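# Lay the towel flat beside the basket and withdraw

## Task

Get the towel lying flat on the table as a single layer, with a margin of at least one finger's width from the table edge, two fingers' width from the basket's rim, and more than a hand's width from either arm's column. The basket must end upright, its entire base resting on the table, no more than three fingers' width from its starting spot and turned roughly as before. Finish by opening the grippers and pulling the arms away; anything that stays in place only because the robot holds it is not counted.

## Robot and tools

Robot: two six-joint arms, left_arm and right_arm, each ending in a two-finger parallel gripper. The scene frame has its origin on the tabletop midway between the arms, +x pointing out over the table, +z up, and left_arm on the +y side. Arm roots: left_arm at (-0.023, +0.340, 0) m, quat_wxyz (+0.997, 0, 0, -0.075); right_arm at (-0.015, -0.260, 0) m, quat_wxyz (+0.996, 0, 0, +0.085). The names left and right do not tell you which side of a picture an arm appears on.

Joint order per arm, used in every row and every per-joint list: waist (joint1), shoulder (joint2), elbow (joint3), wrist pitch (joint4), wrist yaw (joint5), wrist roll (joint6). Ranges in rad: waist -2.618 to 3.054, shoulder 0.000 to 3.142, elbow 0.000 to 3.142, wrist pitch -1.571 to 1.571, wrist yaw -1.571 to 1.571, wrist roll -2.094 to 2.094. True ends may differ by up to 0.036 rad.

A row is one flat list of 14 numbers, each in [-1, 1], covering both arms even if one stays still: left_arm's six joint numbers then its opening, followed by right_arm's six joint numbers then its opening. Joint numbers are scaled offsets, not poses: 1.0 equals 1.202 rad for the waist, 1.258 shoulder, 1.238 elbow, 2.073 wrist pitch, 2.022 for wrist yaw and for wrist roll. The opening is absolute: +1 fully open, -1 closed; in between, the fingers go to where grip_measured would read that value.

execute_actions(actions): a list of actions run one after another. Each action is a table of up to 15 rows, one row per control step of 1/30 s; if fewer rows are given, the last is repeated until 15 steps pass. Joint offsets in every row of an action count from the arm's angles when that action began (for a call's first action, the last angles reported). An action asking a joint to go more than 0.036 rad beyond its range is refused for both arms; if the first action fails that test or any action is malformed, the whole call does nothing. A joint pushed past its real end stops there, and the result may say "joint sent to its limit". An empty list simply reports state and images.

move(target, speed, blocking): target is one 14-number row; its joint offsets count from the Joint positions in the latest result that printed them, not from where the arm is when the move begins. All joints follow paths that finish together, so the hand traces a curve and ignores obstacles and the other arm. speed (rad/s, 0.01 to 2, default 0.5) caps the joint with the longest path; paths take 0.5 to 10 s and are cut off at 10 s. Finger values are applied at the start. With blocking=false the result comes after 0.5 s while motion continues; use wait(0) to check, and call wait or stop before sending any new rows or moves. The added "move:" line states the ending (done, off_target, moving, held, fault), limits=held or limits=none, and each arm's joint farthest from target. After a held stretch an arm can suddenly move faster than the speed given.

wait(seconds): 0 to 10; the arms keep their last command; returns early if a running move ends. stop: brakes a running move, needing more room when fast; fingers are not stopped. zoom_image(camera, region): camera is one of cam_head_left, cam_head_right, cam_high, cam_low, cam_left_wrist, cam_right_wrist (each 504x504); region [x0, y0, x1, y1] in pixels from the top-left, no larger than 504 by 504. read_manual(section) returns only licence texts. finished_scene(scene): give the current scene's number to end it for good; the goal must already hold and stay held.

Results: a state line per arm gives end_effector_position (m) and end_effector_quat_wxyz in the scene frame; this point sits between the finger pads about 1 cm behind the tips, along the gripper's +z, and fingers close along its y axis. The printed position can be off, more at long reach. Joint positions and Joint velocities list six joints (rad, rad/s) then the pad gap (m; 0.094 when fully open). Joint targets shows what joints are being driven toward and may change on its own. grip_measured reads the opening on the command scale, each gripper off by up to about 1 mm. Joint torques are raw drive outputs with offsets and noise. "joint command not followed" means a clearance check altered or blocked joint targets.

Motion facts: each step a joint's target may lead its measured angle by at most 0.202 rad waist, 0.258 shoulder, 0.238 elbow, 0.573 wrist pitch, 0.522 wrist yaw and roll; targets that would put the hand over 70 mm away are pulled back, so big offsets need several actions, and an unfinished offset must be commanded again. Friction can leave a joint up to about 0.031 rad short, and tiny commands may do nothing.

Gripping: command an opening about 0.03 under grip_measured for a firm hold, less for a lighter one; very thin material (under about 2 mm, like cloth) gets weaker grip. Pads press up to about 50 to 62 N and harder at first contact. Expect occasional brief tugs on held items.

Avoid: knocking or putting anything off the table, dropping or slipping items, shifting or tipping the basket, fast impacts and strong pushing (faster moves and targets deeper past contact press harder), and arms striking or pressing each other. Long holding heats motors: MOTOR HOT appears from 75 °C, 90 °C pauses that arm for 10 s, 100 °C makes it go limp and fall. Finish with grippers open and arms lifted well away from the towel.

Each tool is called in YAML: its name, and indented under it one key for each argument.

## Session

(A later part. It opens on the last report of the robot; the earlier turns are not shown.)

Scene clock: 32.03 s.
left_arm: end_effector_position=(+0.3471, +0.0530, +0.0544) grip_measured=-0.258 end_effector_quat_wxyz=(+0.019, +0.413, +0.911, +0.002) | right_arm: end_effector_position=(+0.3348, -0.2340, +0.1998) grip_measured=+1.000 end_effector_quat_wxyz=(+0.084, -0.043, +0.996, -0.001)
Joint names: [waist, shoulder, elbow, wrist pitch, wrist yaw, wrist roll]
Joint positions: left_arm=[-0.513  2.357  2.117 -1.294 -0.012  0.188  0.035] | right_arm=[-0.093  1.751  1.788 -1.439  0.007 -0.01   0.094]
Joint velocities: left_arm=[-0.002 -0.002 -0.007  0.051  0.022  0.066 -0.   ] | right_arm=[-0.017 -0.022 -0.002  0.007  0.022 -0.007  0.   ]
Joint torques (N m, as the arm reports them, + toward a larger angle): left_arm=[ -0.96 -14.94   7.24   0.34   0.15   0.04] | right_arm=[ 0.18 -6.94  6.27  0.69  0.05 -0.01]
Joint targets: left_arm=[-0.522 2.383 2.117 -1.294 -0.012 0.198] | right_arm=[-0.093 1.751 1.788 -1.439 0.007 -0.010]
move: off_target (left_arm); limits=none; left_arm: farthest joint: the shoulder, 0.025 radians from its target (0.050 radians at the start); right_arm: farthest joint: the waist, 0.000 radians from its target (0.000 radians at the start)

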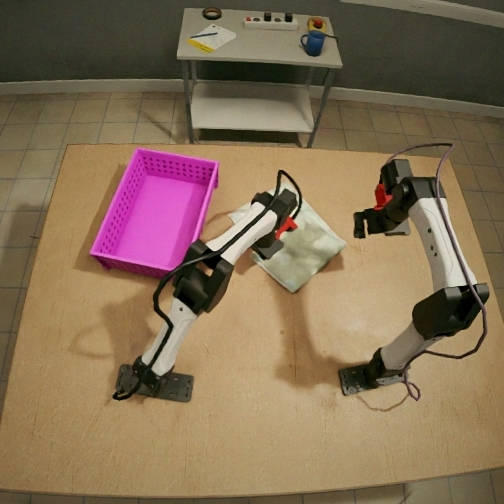

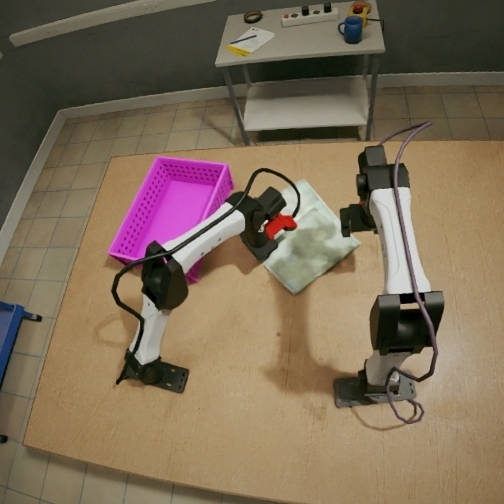

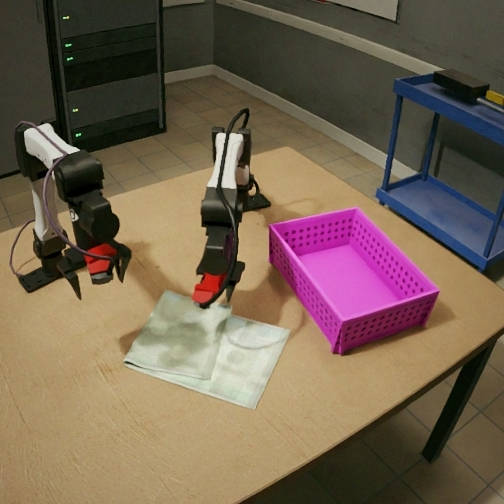

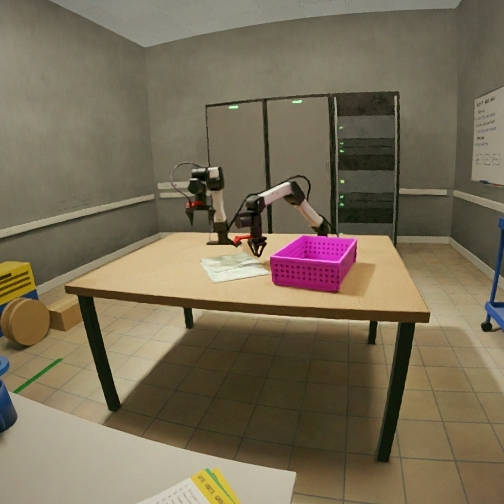

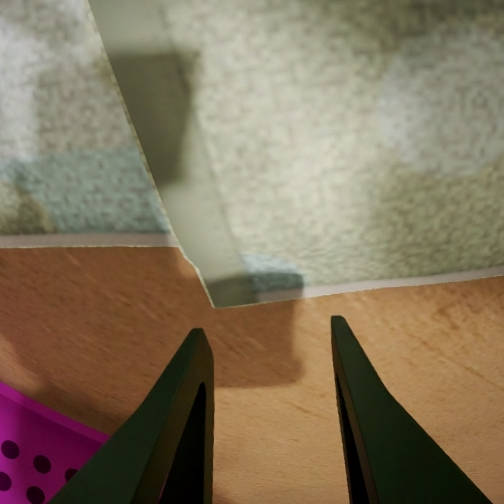

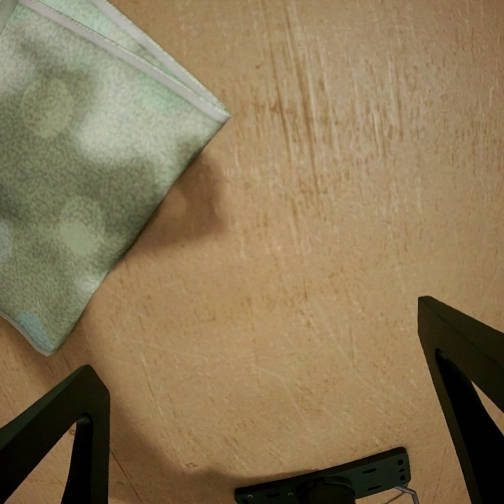

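execute_actions:
  actions:
    - [[-0.01,0,0,0,0,0,-0.255,0,0,0,0,0,0,1],[-0.016,0,0,0,0,0,-0.255,0,0,0,0,0,0,1],[-0.022,0,0,0,0,0,-0.255,0,0,0,0,0,0,1]]

move:
  target: [0,0.056,-0.054,0.036,0,0,-0.255, 0,0,0,0,0,0,1]
  speed: 0.1

Scene clock: 33.50 s.
left_arm: end_effector_position=(+0.3410, +0.0453, +0.0544) grip_measured=-0.258 end_effector_quat_wxyz=(+0.019, +0.423, +0.906, +0.001) | right_arm: end_effector_position=(+0.3348, -0.2340, +0.1998) grip_measured=+1.000 end_effector_quat_wxyz=(+0.084, -0.043, +0.996, -0.001)
Joint names: [waist, shoulder, elbow, wrist pitch, wrist yaw, wrist roll]
Joint positions: left_arm=[-0.534  2.357  2.117 -1.294 -0.012  0.188  0.035] | right_arm=[-0.093  1.751  1.788 -1.439  0.007 -0.01   0.094]
Joint velocities: left_arm=[ 0.007  0.007  0.007 -0.022  0.037  0.022 -0.   ] | right_arm=[ 0.017  0.002 -0.002 -0.007  0.007 -0.022  0.   ]
Joint torques (N m, as the arm reports them, + toward a larger angle): left_arm=[ -0.52 -17.28   7.22   0.35   0.21  -0.04] | right_arm=[ 0.18 -6.97  6.26  0.69  0.05 -0.01]
Joint targets: left_arm=[-0.540 2.357 2.117 -1.294 -0.012 0.188] | right_arm=[-0.093 1.751 1.788 -1.439 0.007 -0.010]

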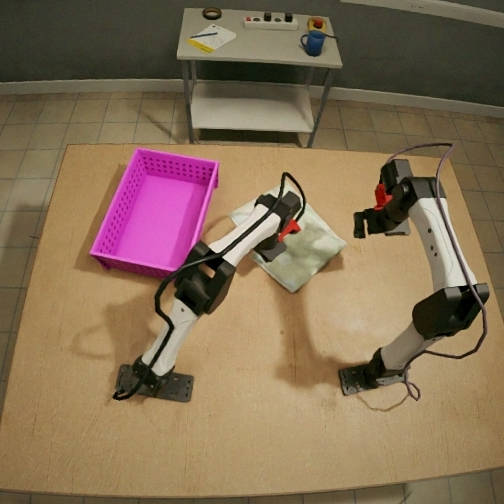

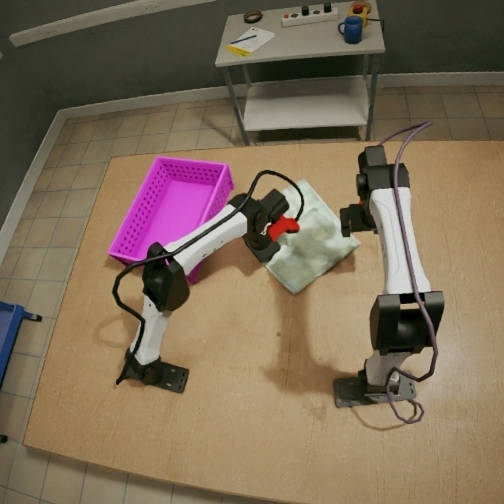

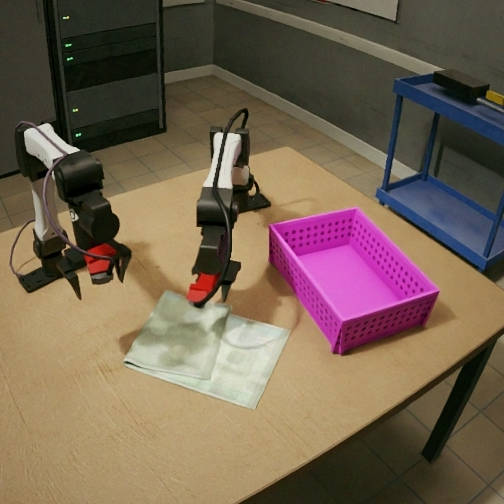

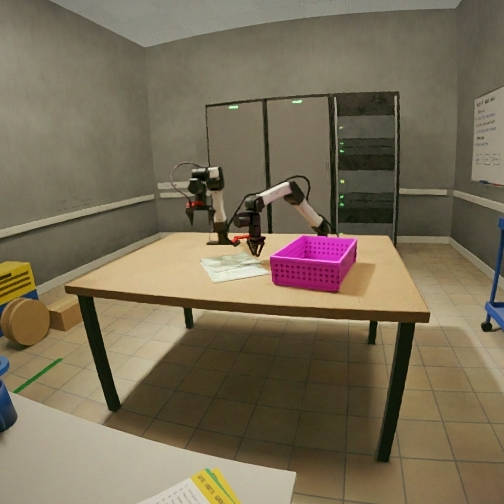

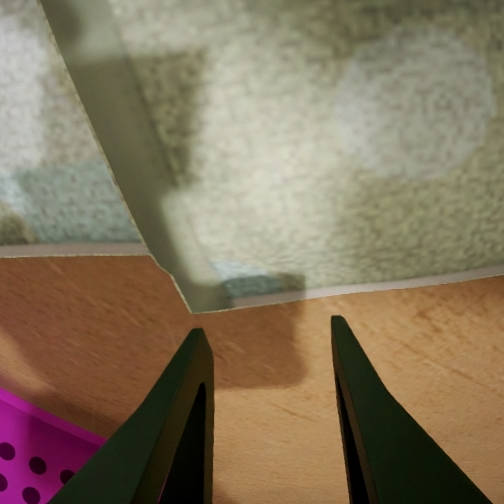

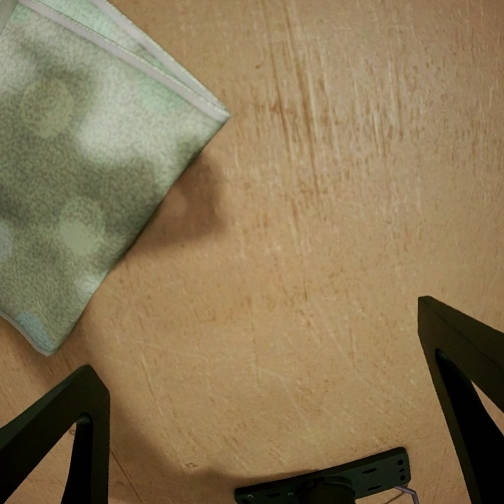

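Scene clock: 34.53 s.
left_arm: end_effector_position=(+0.3401, +0.0461, +0.0265) grip_measured=-0.258 end_effector_quat_wxyz=(+0.004, +0.423, +0.906, +0.005) | right_arm: end_effector_position=(+0.3348, -0.2340, +0.1998) grip_measured=+1.000 end_effector_quat_wxyz=(+0.084, -0.043, +0.996, -0.001)
Joint names: [waist, shoulder, elbow, wrist pitch, wrist yaw, wrist roll]
Joint positions: left_arm=[-0.534  2.397  2.078 -1.246 -0.012  0.188  0.035] | right_arm=[-0.093  1.751  1.788 -1.439  0.007 -0.01   0.094]
Joint velocities: left_arm=[ 0.002  0.007  0.012  0.022  0.037 -0.022 -0.001] | right_arm=[-0.002 -0.007  0.002 -0.022 -0.022  0.051  0.   ]
Joint torques (N m, as the arm reports them, + toward a larger angle): left_arm=[ -0.13 -14.93   5.03   0.52   0.12  -0.02] | right_arm=[ 0.15 -6.94  6.28  0.69  0.04 -0.01]
Joint targets: left_arm=[-0.534 2.428 2.050 -1.220 -0.012 0.188] | right_arm=[-0.093 1.751 1.788 -1.439 0.007 -0.010]
move: off_target (left_arm); limits=none; left_arm: farthest joint: the shoulder, 0.030 radians from its target (0.070 radians at the start); right_arm: farthest joint: the waist, 0.000 radians from its target (0.000 radians at the start)

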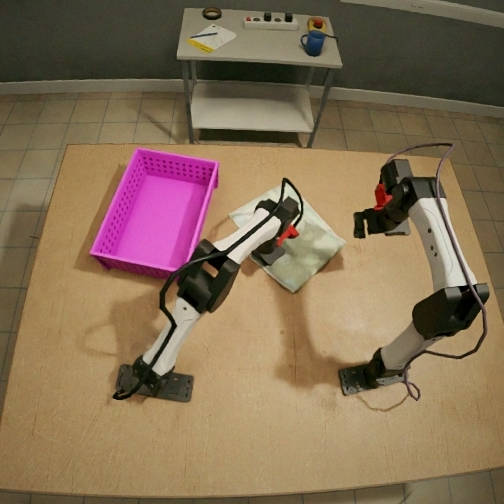

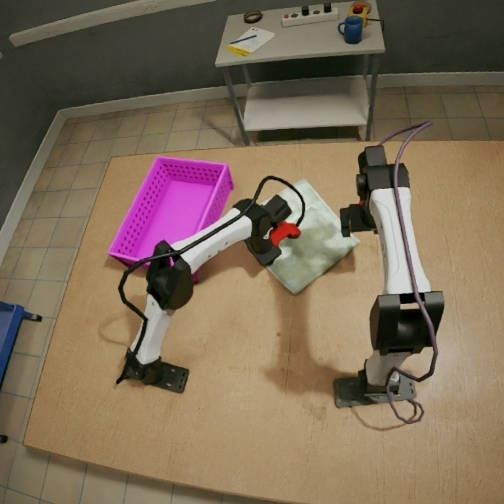

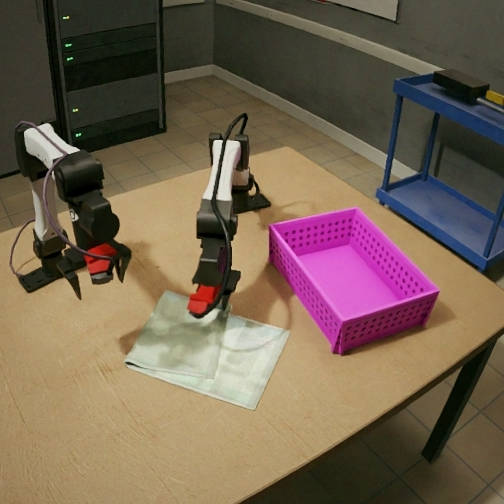

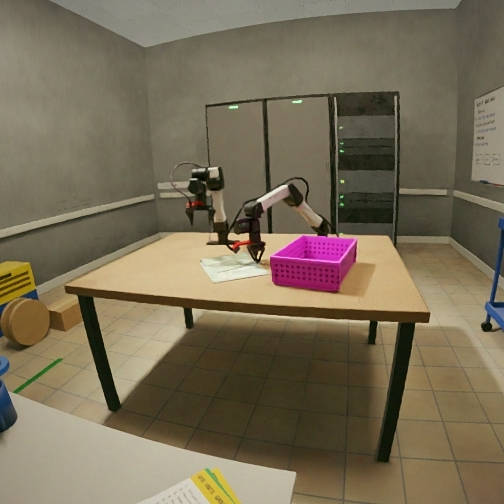

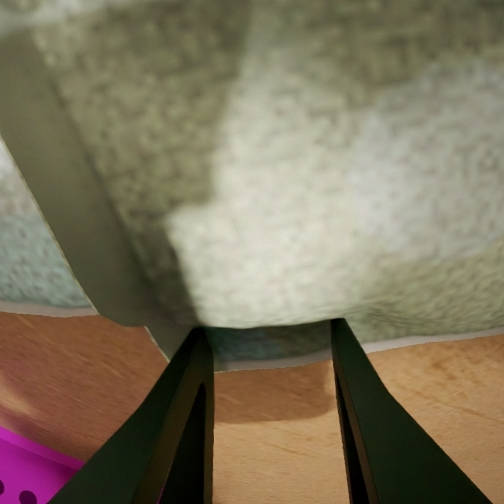

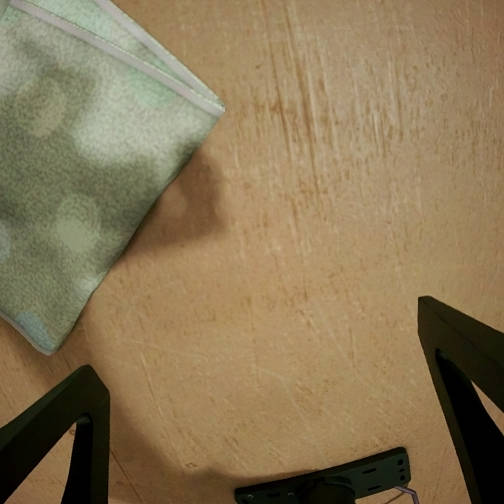

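execute_actions:
  actions:
    - [[0,0.04,-0.025,0.012,0,0,-0.3,0,0,0,0,0,0,1],[0,0.04,-0.025,0.012,0,0,-0.33,0,0,0,0,0,0,1],[0,0.04,-0.025,0.012,0,0,-0.36,0,0,0,0,0,0,1],[0,0.04,-0.025,0.012,0,0,-0.39,0,0,0,0,0,0,1],[0,0.04,-0.025,0.012,0,0,-0.42,0,0,0,0,0,0,1],[0,0.04,-0.025,0.012,0,0,-0.45,0,0,0,0,0,0,1],[0,0.04,-0.025,0.012,0,0,-0.48,0,0,0,0,0,0,1],[0,0.04,-0.025,0.012,0,0,-0.51,0,0,0,0,0,0,1],[0,0.04,-0.025,0.012,0,0,-0.54,0,0,0,0,0,0,1],[0,0.04,-0.025,0.012,0,0,-0.57,0,0,0,0,0,0,1],[0,0.04,-0.025,0.012,0,0,-0.6,0,0,0,0,0,0,1],[0,0.04,-0.025,0.012,0,0,-0.63,0,0,0,0,0,0,1],[0,0.04,-0.025,0.012,0,0,-0.66,0,0,0,0,0,0,1],[0,0.04,-0.025,0.012,0,0,-0.69,0,0,0,0,0,0,1],[0,0.04,-0.025,0.012,0,0,-0.72,0,0,0,0,0,0,1]]
    - [[0,0.04,-0.025,0.012,0,0,-0.75,0,0,0,0,0,0,1],[0,0.04,-0.025,0.012,0,0,-0.78,0,0,0,0,0,0,1],[0,0.04,-0.025,0.012,0,0,-0.81,0,0,0,0,0,0,1],[0,0.04,-0.025,0.012,0,0,-0.84,0,0,0,0,0,0,1],[0,0.04,-0.025,0.012,0,0,-0.87,0,0,0,0,0,0,1],[0,0.04,-0.025,0.012,0,0,-0.9,0,0,0,0,0,0,1],[0,0.04,-0.025,0.012,0,0,-0.93,0,0,0,0,0,0,1],[0,0.04,-0.025,0.012,0,0,-0.96,0,0,0,0,0,0,1],[0,0.04,-0.025,0.012,0,0,-1,0,0,0,0,0,0,1]]

Scene clock: 36.90 s.
left_arm: end_effector_position=(+0.3413, +0.0452, +0.0265) grip_measured=-0.973 end_effector_quat_wxyz=(+0.007, +0.423, +0.906, +0.005) | right_arm: end_effector_position=(+0.3348, -0.2340, +0.1998) grip_measured=+1.000 end_effector_quat_wxyz=(+0.084, -0.043, +0.996, -0.001)
Joint names: [waist, shoulder, elbow, wrist pitch, wrist yaw, wrist roll]
Joint positions: left_arm=[-0.534  2.397  2.078 -1.24  -0.013  0.188  0.001] | right_arm=[-0.093  1.751  1.788 -1.439  0.007 -0.01   0.094]
Joint velocities: left_arm=[-0.022  0.002  0.007  0.051  0.007  0.037  0.001] | right_arm=[-0.002  0.007 -0.007  0.037 -0.051  0.007  0.   ]
Joint torques (N m, as the arm reports them, + toward a larger angle): left_arm=[ -0.17 -13.16   4.54   0.49   0.15  -0.03] | right_arm=[ 0.16 -6.95  6.26  0.7   0.05 -0.01]
Joint targets: left_arm=[-0.534 2.448 2.047 -1.218 -0.012 0.188] | right_arm=[-0.093 1.751 1.788 -1.439 0.007 -0.010]

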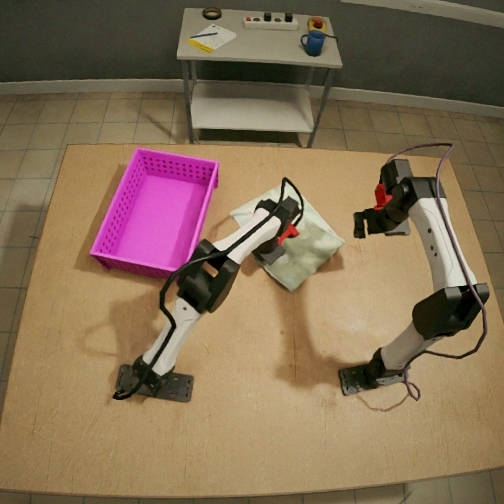

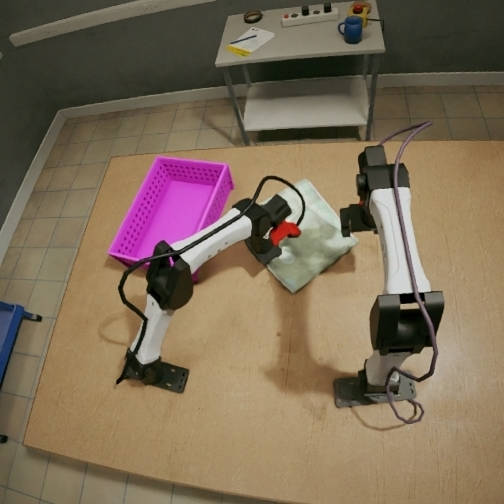

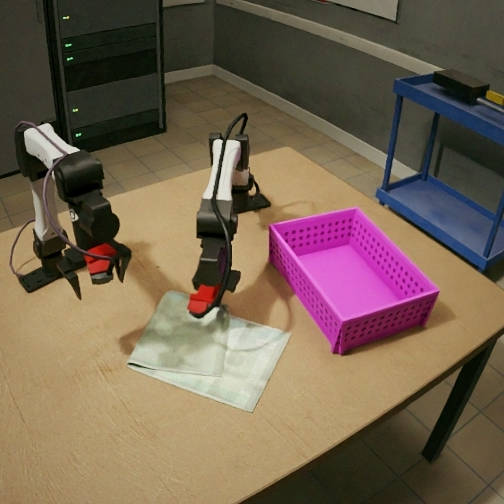

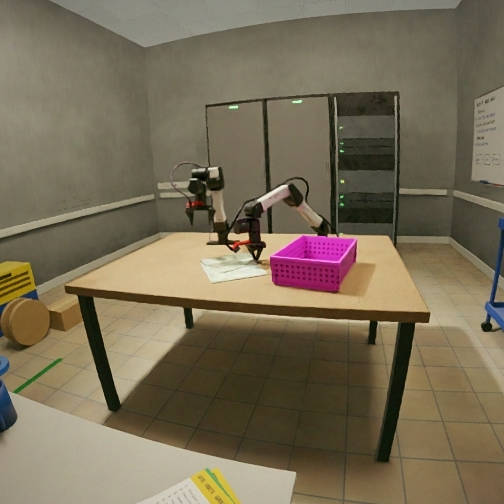

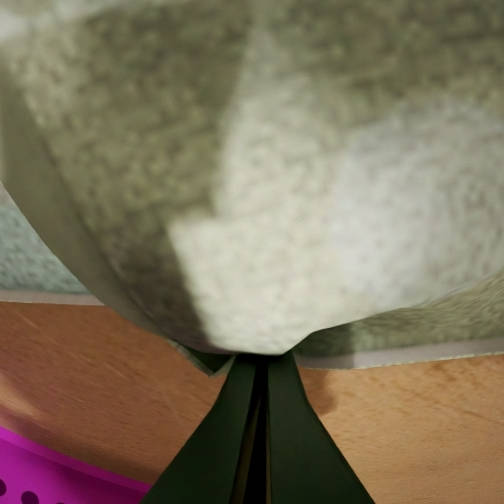

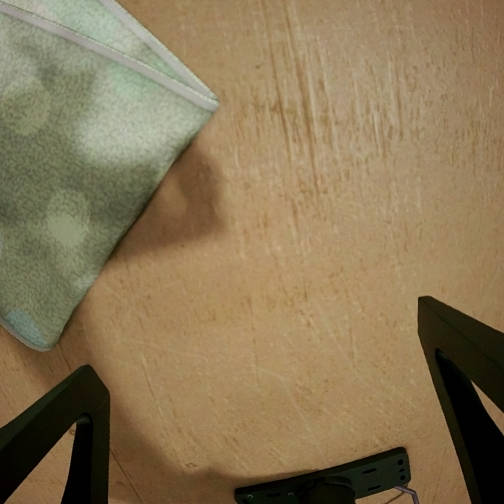

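move:
  target: [0,-0.03,0.1,-0.06,0,0,-1, 0,0,0,0,0,0,1]
  speed: 0.15

Scene clock: 38.53 s.
left_arm: end_effector_position=(+0.3442, +0.0428, +0.0679) grip_measured=-0.973 end_effector_quat_wxyz=(+0.025, +0.422, +0.906, +0.000) | right_arm: end_effector_position=(+0.3348, -0.2340, +0.1998) grip_measured=+1.000 end_effector_quat_wxyz=(+0.084, -0.043, +0.996, -0.001)
Joint names: [waist, shoulder, elbow, wrist pitch, wrist yaw, wrist roll]
Joint positions: left_arm=[-0.534  2.366  2.186 -1.343 -0.013  0.188  0.001] | right_arm=[-0.093  1.751  1.788 -1.439  0.007 -0.01   0.094]
Joint velocities: left_arm=[ 0.002  0.002 -0.002  0.037  0.022  0.007  0.   ] | right_arm=[-0.012 -0.012  0.012 -0.022  0.022  0.007  0.   ]
Joint torques (N m, as the arm reports them, + toward a larger angle): left_arm=[ -0.13 -18.17   8.47   0.21   0.14  -0.01] | right_arm=[ 0.17 -6.97  6.27  0.69  0.05  0.  ]
Joint targets: left_arm=[-0.534 2.360 2.201 -1.364 -0.013 0.188] | right_arm=[-0.093 1.751 1.788 -1.439 0.007 -0.010]
move: off_target (left_arm); limits=none; left_arm: farthest joint: the wrist pitch, 0.022 radians from its target (0.125 radians at the start); right_arm: farthest joint: the waist, 0.000 radians from its target (0.000 radians at the start)

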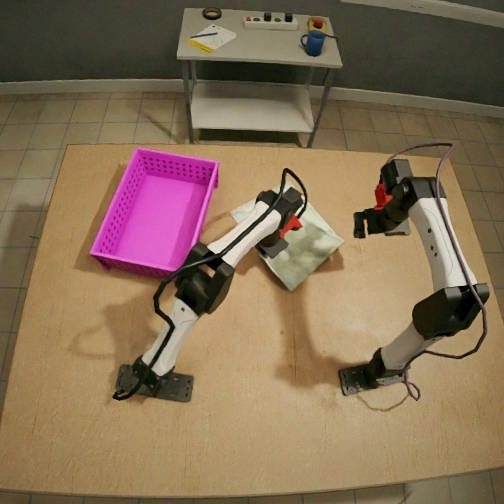

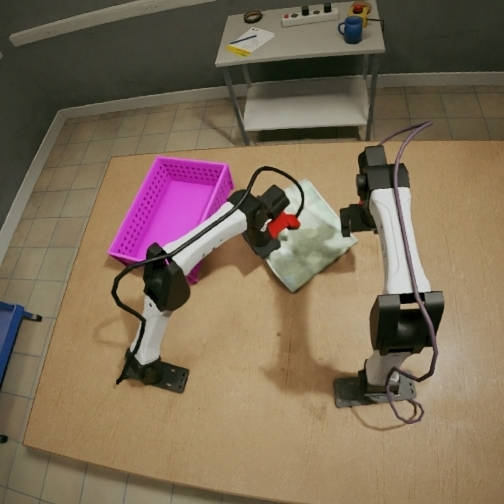

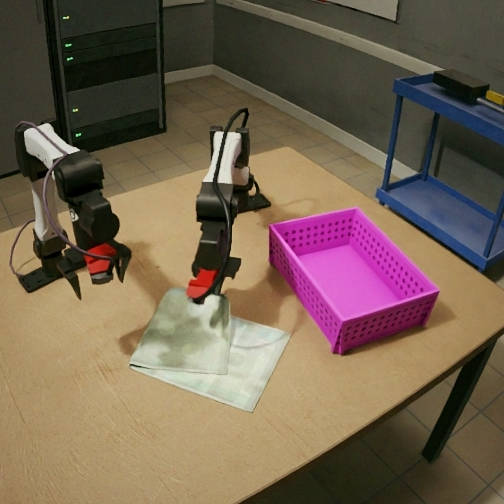

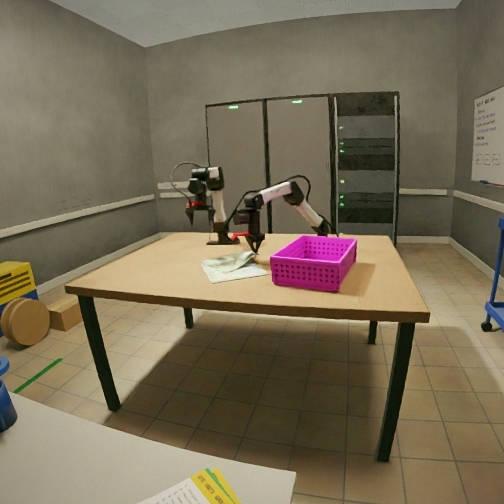

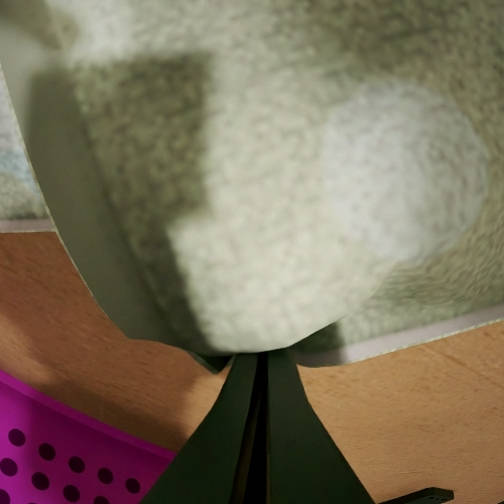

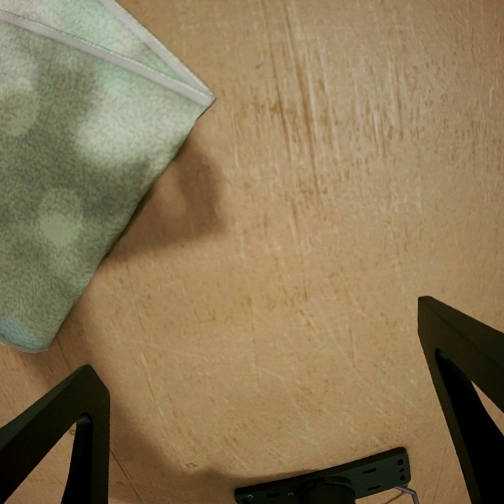

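move:
  target: [-0.075,-0.19,-0.21,0.095,0,-0.043,-1, -0.588,0,0,0,0,0,1]
  speed: 0.5

Scene clock: 44.70 s.
left_arm: end_effector_position=(+0.3157, +0.0168, +0.1091) grip_measured=-0.973 end_effector_quat_wxyz=(+0.107, +0.422, +0.900, -0.029) | right_arm: end_effector_position=(+0.2682, -0.4668, +0.1998) grip_measured=+1.000 end_effector_quat_wxyz=(+0.079, +0.303, +0.949, -0.029)
Joint names: [waist, shoulder, elbow, wrist pitch, wrist yaw, wrist roll]
Joint positions: left_arm=[-0.616  2.139  1.951 -1.161 -0.013  0.112  0.001] | right_arm=[-0.797  1.751  1.788 -1.439  0.006 -0.01   0.094]
Joint velocities: left_arm=[-0.007 -0.012  0.002 -0.051  0.022 -0.007 -0.   ] | right_arm=[ 0.002 -0.012  0.007 -0.095  0.022  0.007  0.   ]
Joint torques (N m, as the arm reports them, + toward a larger angle): left_arm=[ -0.86 -16.85   5.59   0.88   0.13  -0.13] | right_arm=[-0.05 -6.94  6.27  0.69  0.05 -0.01]
Joint targets: left_arm=[-0.624 2.127 1.927 -1.145 -0.013 0.101] | right_arm=[-0.800 1.751 1.788 -1.439 0.007 -0.010]
move: off_target (left_arm); limits=none; left_arm: farthest joint: the elbow, 0.025 radians from its target (0.260 radians at the start); right_arm: farthest joint: the waist, 0.003 radians from its target (0.707 radians at the start)

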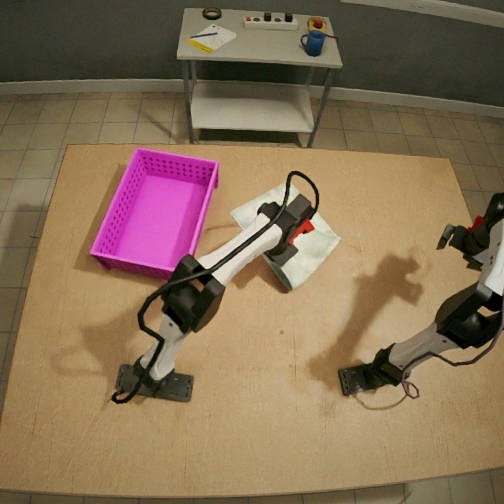

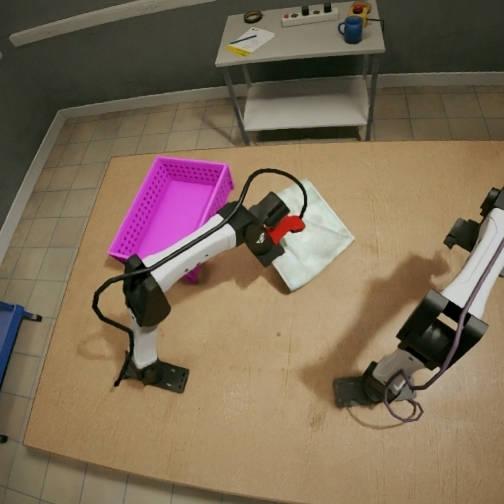

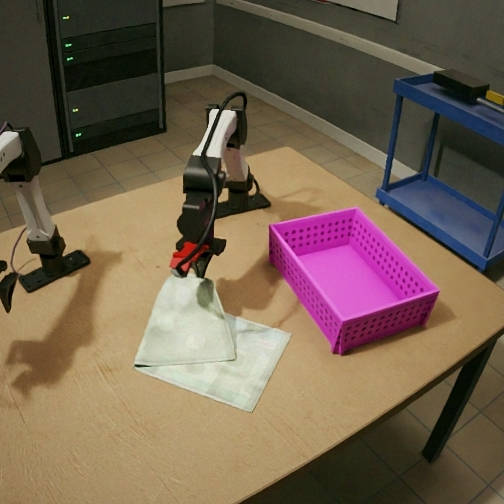

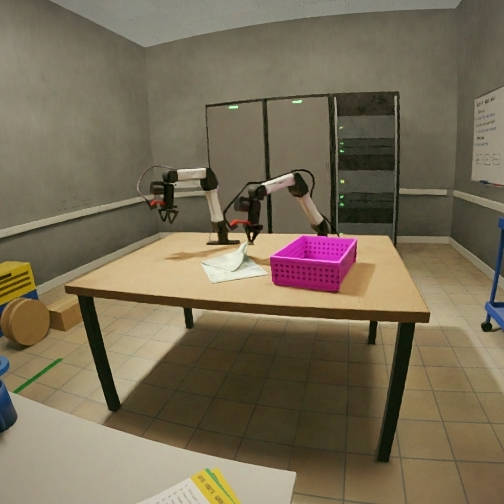

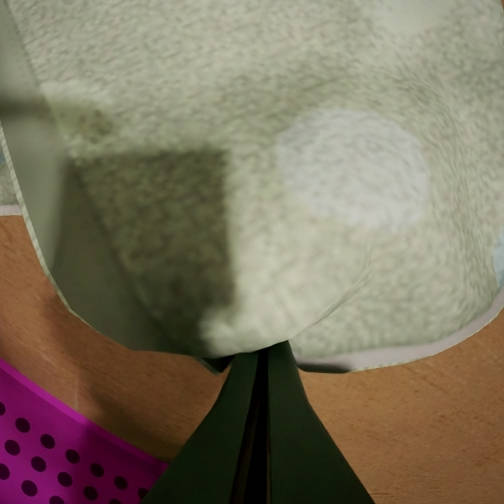

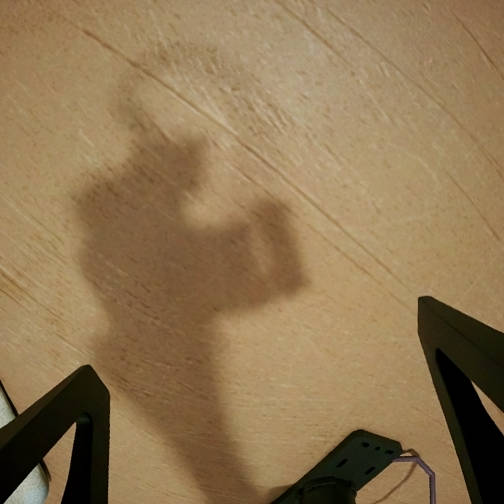

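move:
  target: [-0.162,-0.05,0.005,-0.006,0,-0.09,-1, 0,0,0,0,0,0,1]
  speed: 0.2

Scene clock: 46.67 s.
left_arm: end_effector_position=(+0.2482, -0.0414, +0.1313) grip_measured=-0.973 end_effector_quat_wxyz=(+0.121, +0.429, +0.893, -0.060) | right_arm: end_effector_position=(+0.2682, -0.4668, +0.1998) grip_measured=+1.000 end_effector_quat_wxyz=(+0.079, +0.303, +0.949, -0.029)
Joint names: [waist, shoulder, elbow, wrist pitch, wrist yaw, wrist roll]
Joint positions: left_arm=[-0.806  2.09   1.951 -1.161 -0.013 -0.059  0.001] | right_arm=[-0.797  1.751  1.788 -1.439  0.006 -0.01   0.094]
Joint velocities: left_arm=[-0.002 -0.012  0.017  0.037  0.022 -0.022 -0.001] | right_arm=[-0.002  0.022 -0.007  0.022 -0.007 -0.037  0.   ]
Joint torques (N m, as the arm reports them, + toward a larger angle): left_arm=[ -0.55 -16.41   8.28   0.73   0.12  -0.13] | right_arm=[ 0.15 -6.97  6.26  0.69  0.05  0.  ]
Joint targets: left_arm=[-0.811 2.077 1.957 -1.174 -0.013 -0.070] | right_arm=[-0.797 1.751 1.788 -1.439 0.006 -0.010]
move: done; limits=none; left_arm: farthest joint: the shoulder, 0.014 radians from its target (0.063 radians at the start); right_arm: farthest joint: the waist, 0.000 radians from its target (0.000 radians at the start)

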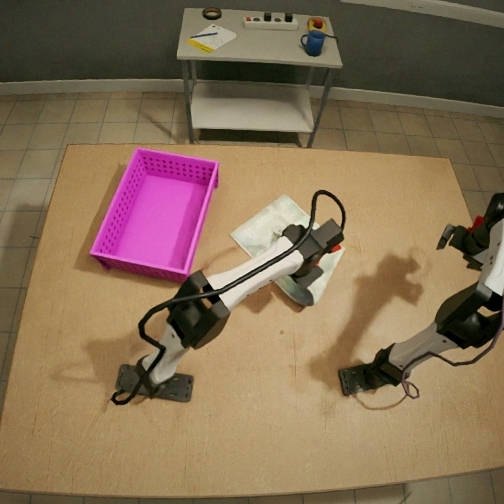

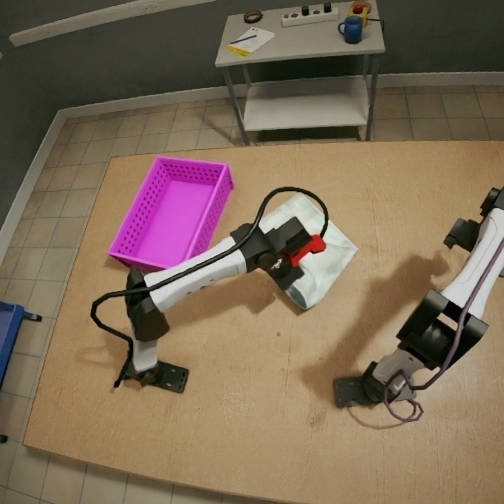

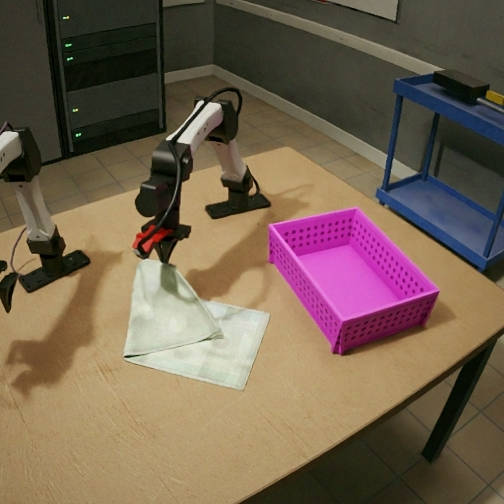

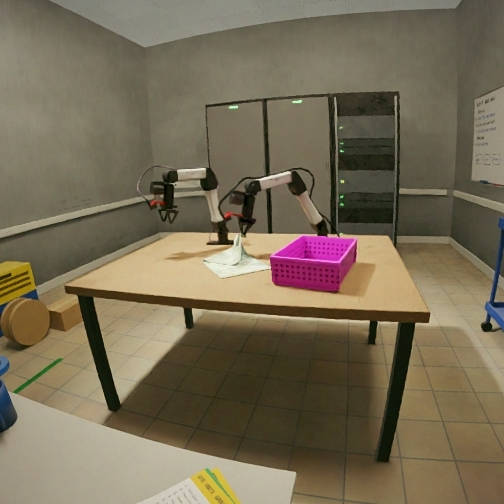

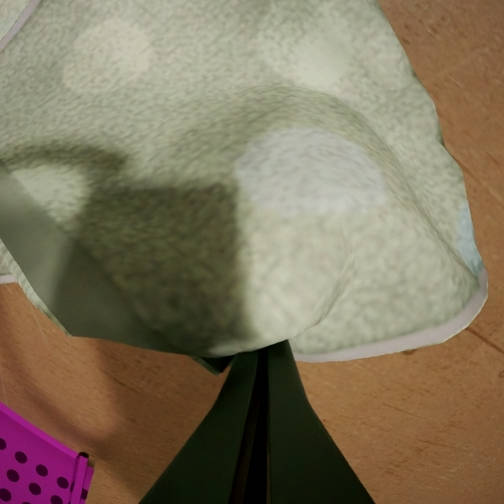

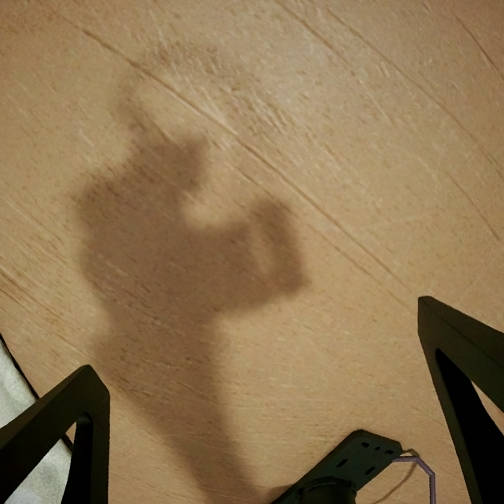

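move:
  target: [0.119,-0.175,0.235,-0.1,0,0.07,-1, 0,0,0,0,0,0,1]
  speed: 0.2

Scene clock: 52.23 s.
left_arm: end_effector_position=(+0.2796, +0.0173, +0.2988) grip_measured=-0.973 end_effector_quat_wxyz=(+0.265, +0.413, +0.866, -0.098) | right_arm: end_effector_position=(+0.2682, -0.4668, +0.1998) grip_measured=+1.000 end_effector_quat_wxyz=(+0.079, +0.303, +0.949, -0.029)
Joint names: [waist, shoulder, elbow, wrist pitch, wrist yaw, wrist roll]
Joint positions: left_arm=[-0.671  1.877  2.227 -1.349 -0.013  0.072  0.001] | right_arm=[-0.797  1.751  1.788 -1.439  0.006 -0.01   0.094]
Joint velocities: left_arm=[-0.032 -0.007 -0.027  0.051 -0.051 -0.081  0.   ] | right_arm=[-0.002 -0.012 -0.002 -0.051  0.037 -0.051  0.   ]
Joint torques (N m, as the arm reports them, + toward a larger angle): left_arm=[  0.39 -13.03   8.38   1.27   0.12   0.07] | right_arm=[ 0.16 -6.95  6.27  0.69  0.05 -0.01]
Joint targets: left_arm=[-0.663 1.870 2.242 -1.368 -0.013 0.082] | right_arm=[-0.797 1.751 1.788 -1.439 0.006 -0.010]
move: done; limits=none; left_arm: farthest joint: the wrist pitch, 0.019 radians from its target (0.208 radians at the start); right_arm: farthest joint: the waist, 0.000 radians from its target (0.000 radians at the start)

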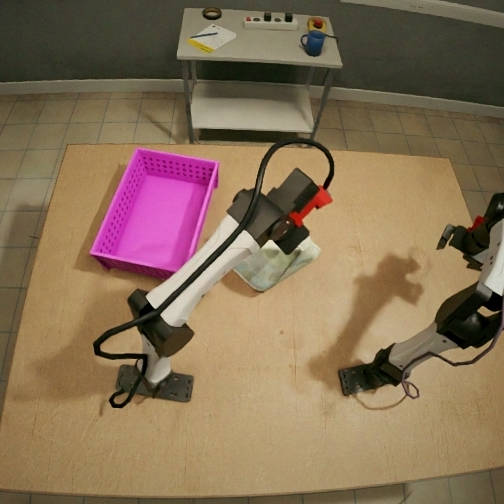

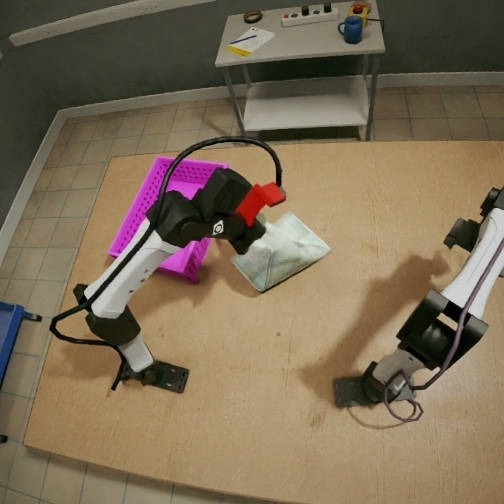

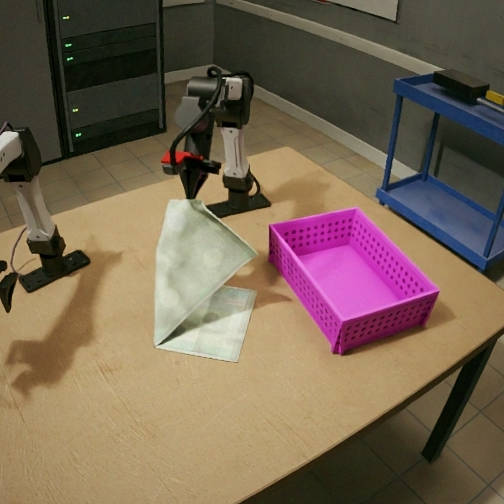

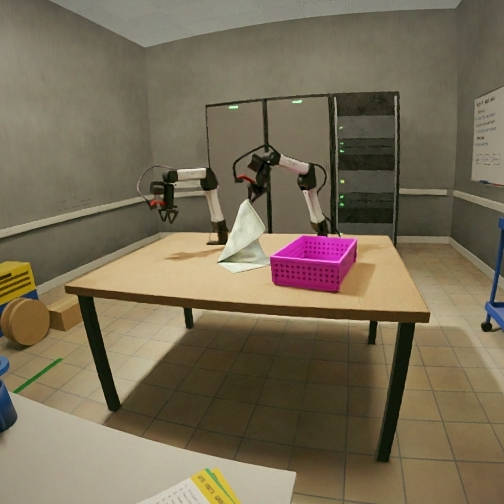

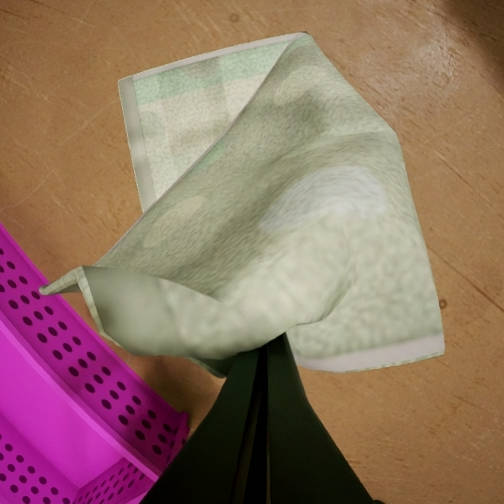

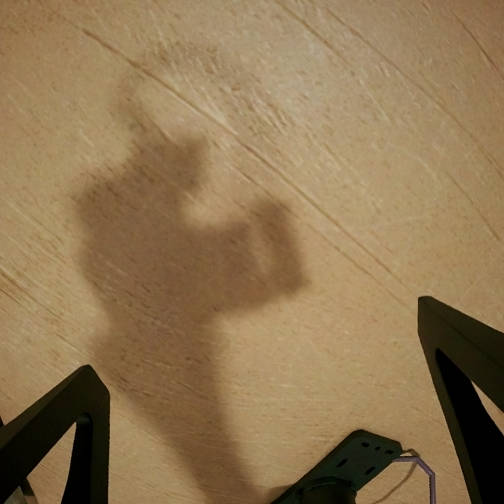

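move:
  target: [0,0,0,0,0,0.78,-1, 0,0,0,0,0,0,1]
  speed: 0.8

Scene clock: 55.80 s.
left_arm: end_effector_position=(+0.2796, +0.0173, +0.2988) grip_measured=-0.973 end_effector_quat_wxyz=(+0.256, +0.904, +0.322, +0.117) | right_arm: end_effector_position=(+0.2682, -0.4668, +0.1998) grip_measured=+1.000 end_effector_quat_wxyz=(+0.079, +0.303, +0.949, -0.029)
Joint names: [waist, shoulder, elbow, wrist pitch, wrist yaw, wrist roll]
Joint positions: left_arm=[-0.671  1.877  2.227 -1.349 -0.013  1.638  0.001] | right_arm=[-0.797  1.751  1.788 -1.439  0.006 -0.01   0.094]
Joint velocities: left_arm=[-0.007  0.012 -0.017  0.007 -0.095 -0.022 -0.001] | right_arm=[ 0.002  0.012 -0.012 -0.022 -0.051  0.037  0.   ]
Joint torques (N m, as the arm reports them, + toward a larger angle): left_arm=[ -0.23 -12.14   7.06   1.29   0.18   0.  ] | right_arm=[ 0.15 -6.97  6.25  0.69  0.05  0.  ]
Joint targets: left_arm=[-0.671 1.877 2.227 -1.349 -0.013 1.649] | right_arm=[-0.797 1.751 1.788 -1.439 0.006 -0.010]
move: done; limits=none; left_arm: farthest joint: the wrist roll, 0.011 radians from its target (1.577 radians at the start); right_arm: farthest joint: the waist, 0.000 radians from its target (0.000 radians at the start)

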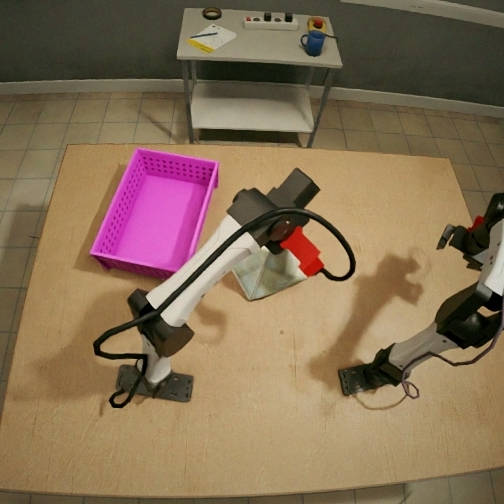

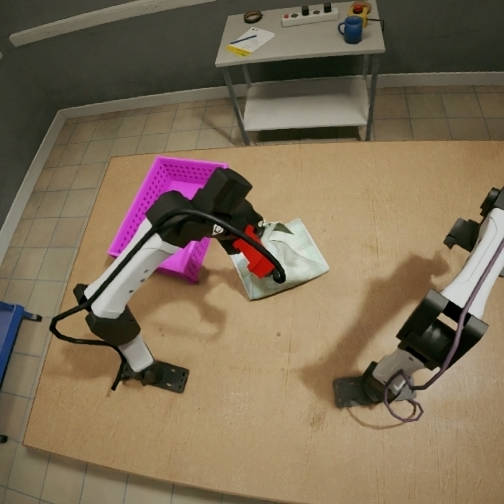

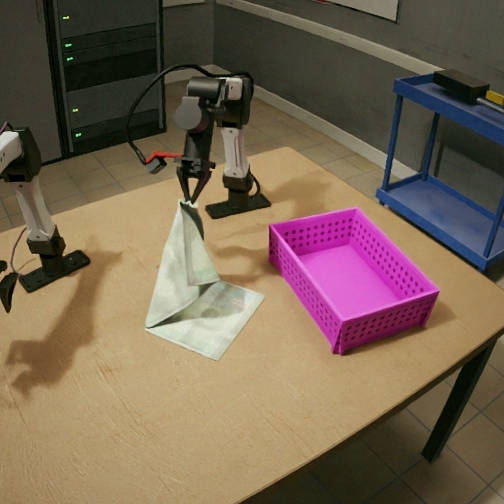

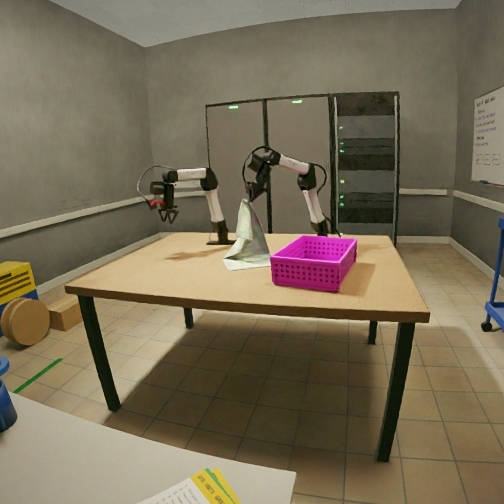

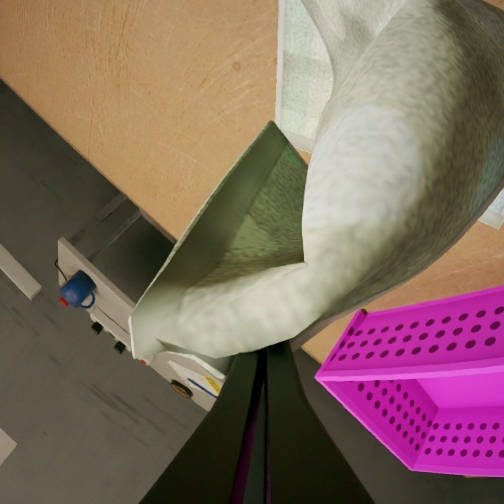

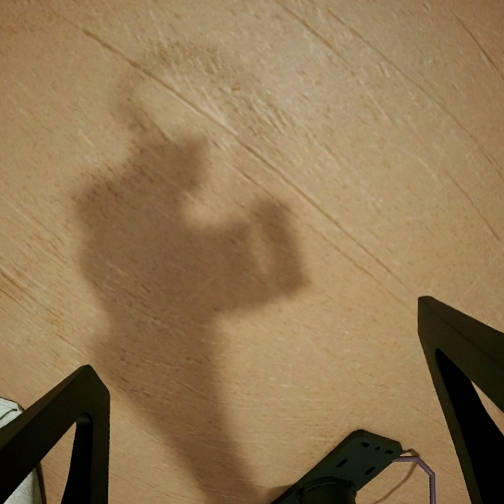

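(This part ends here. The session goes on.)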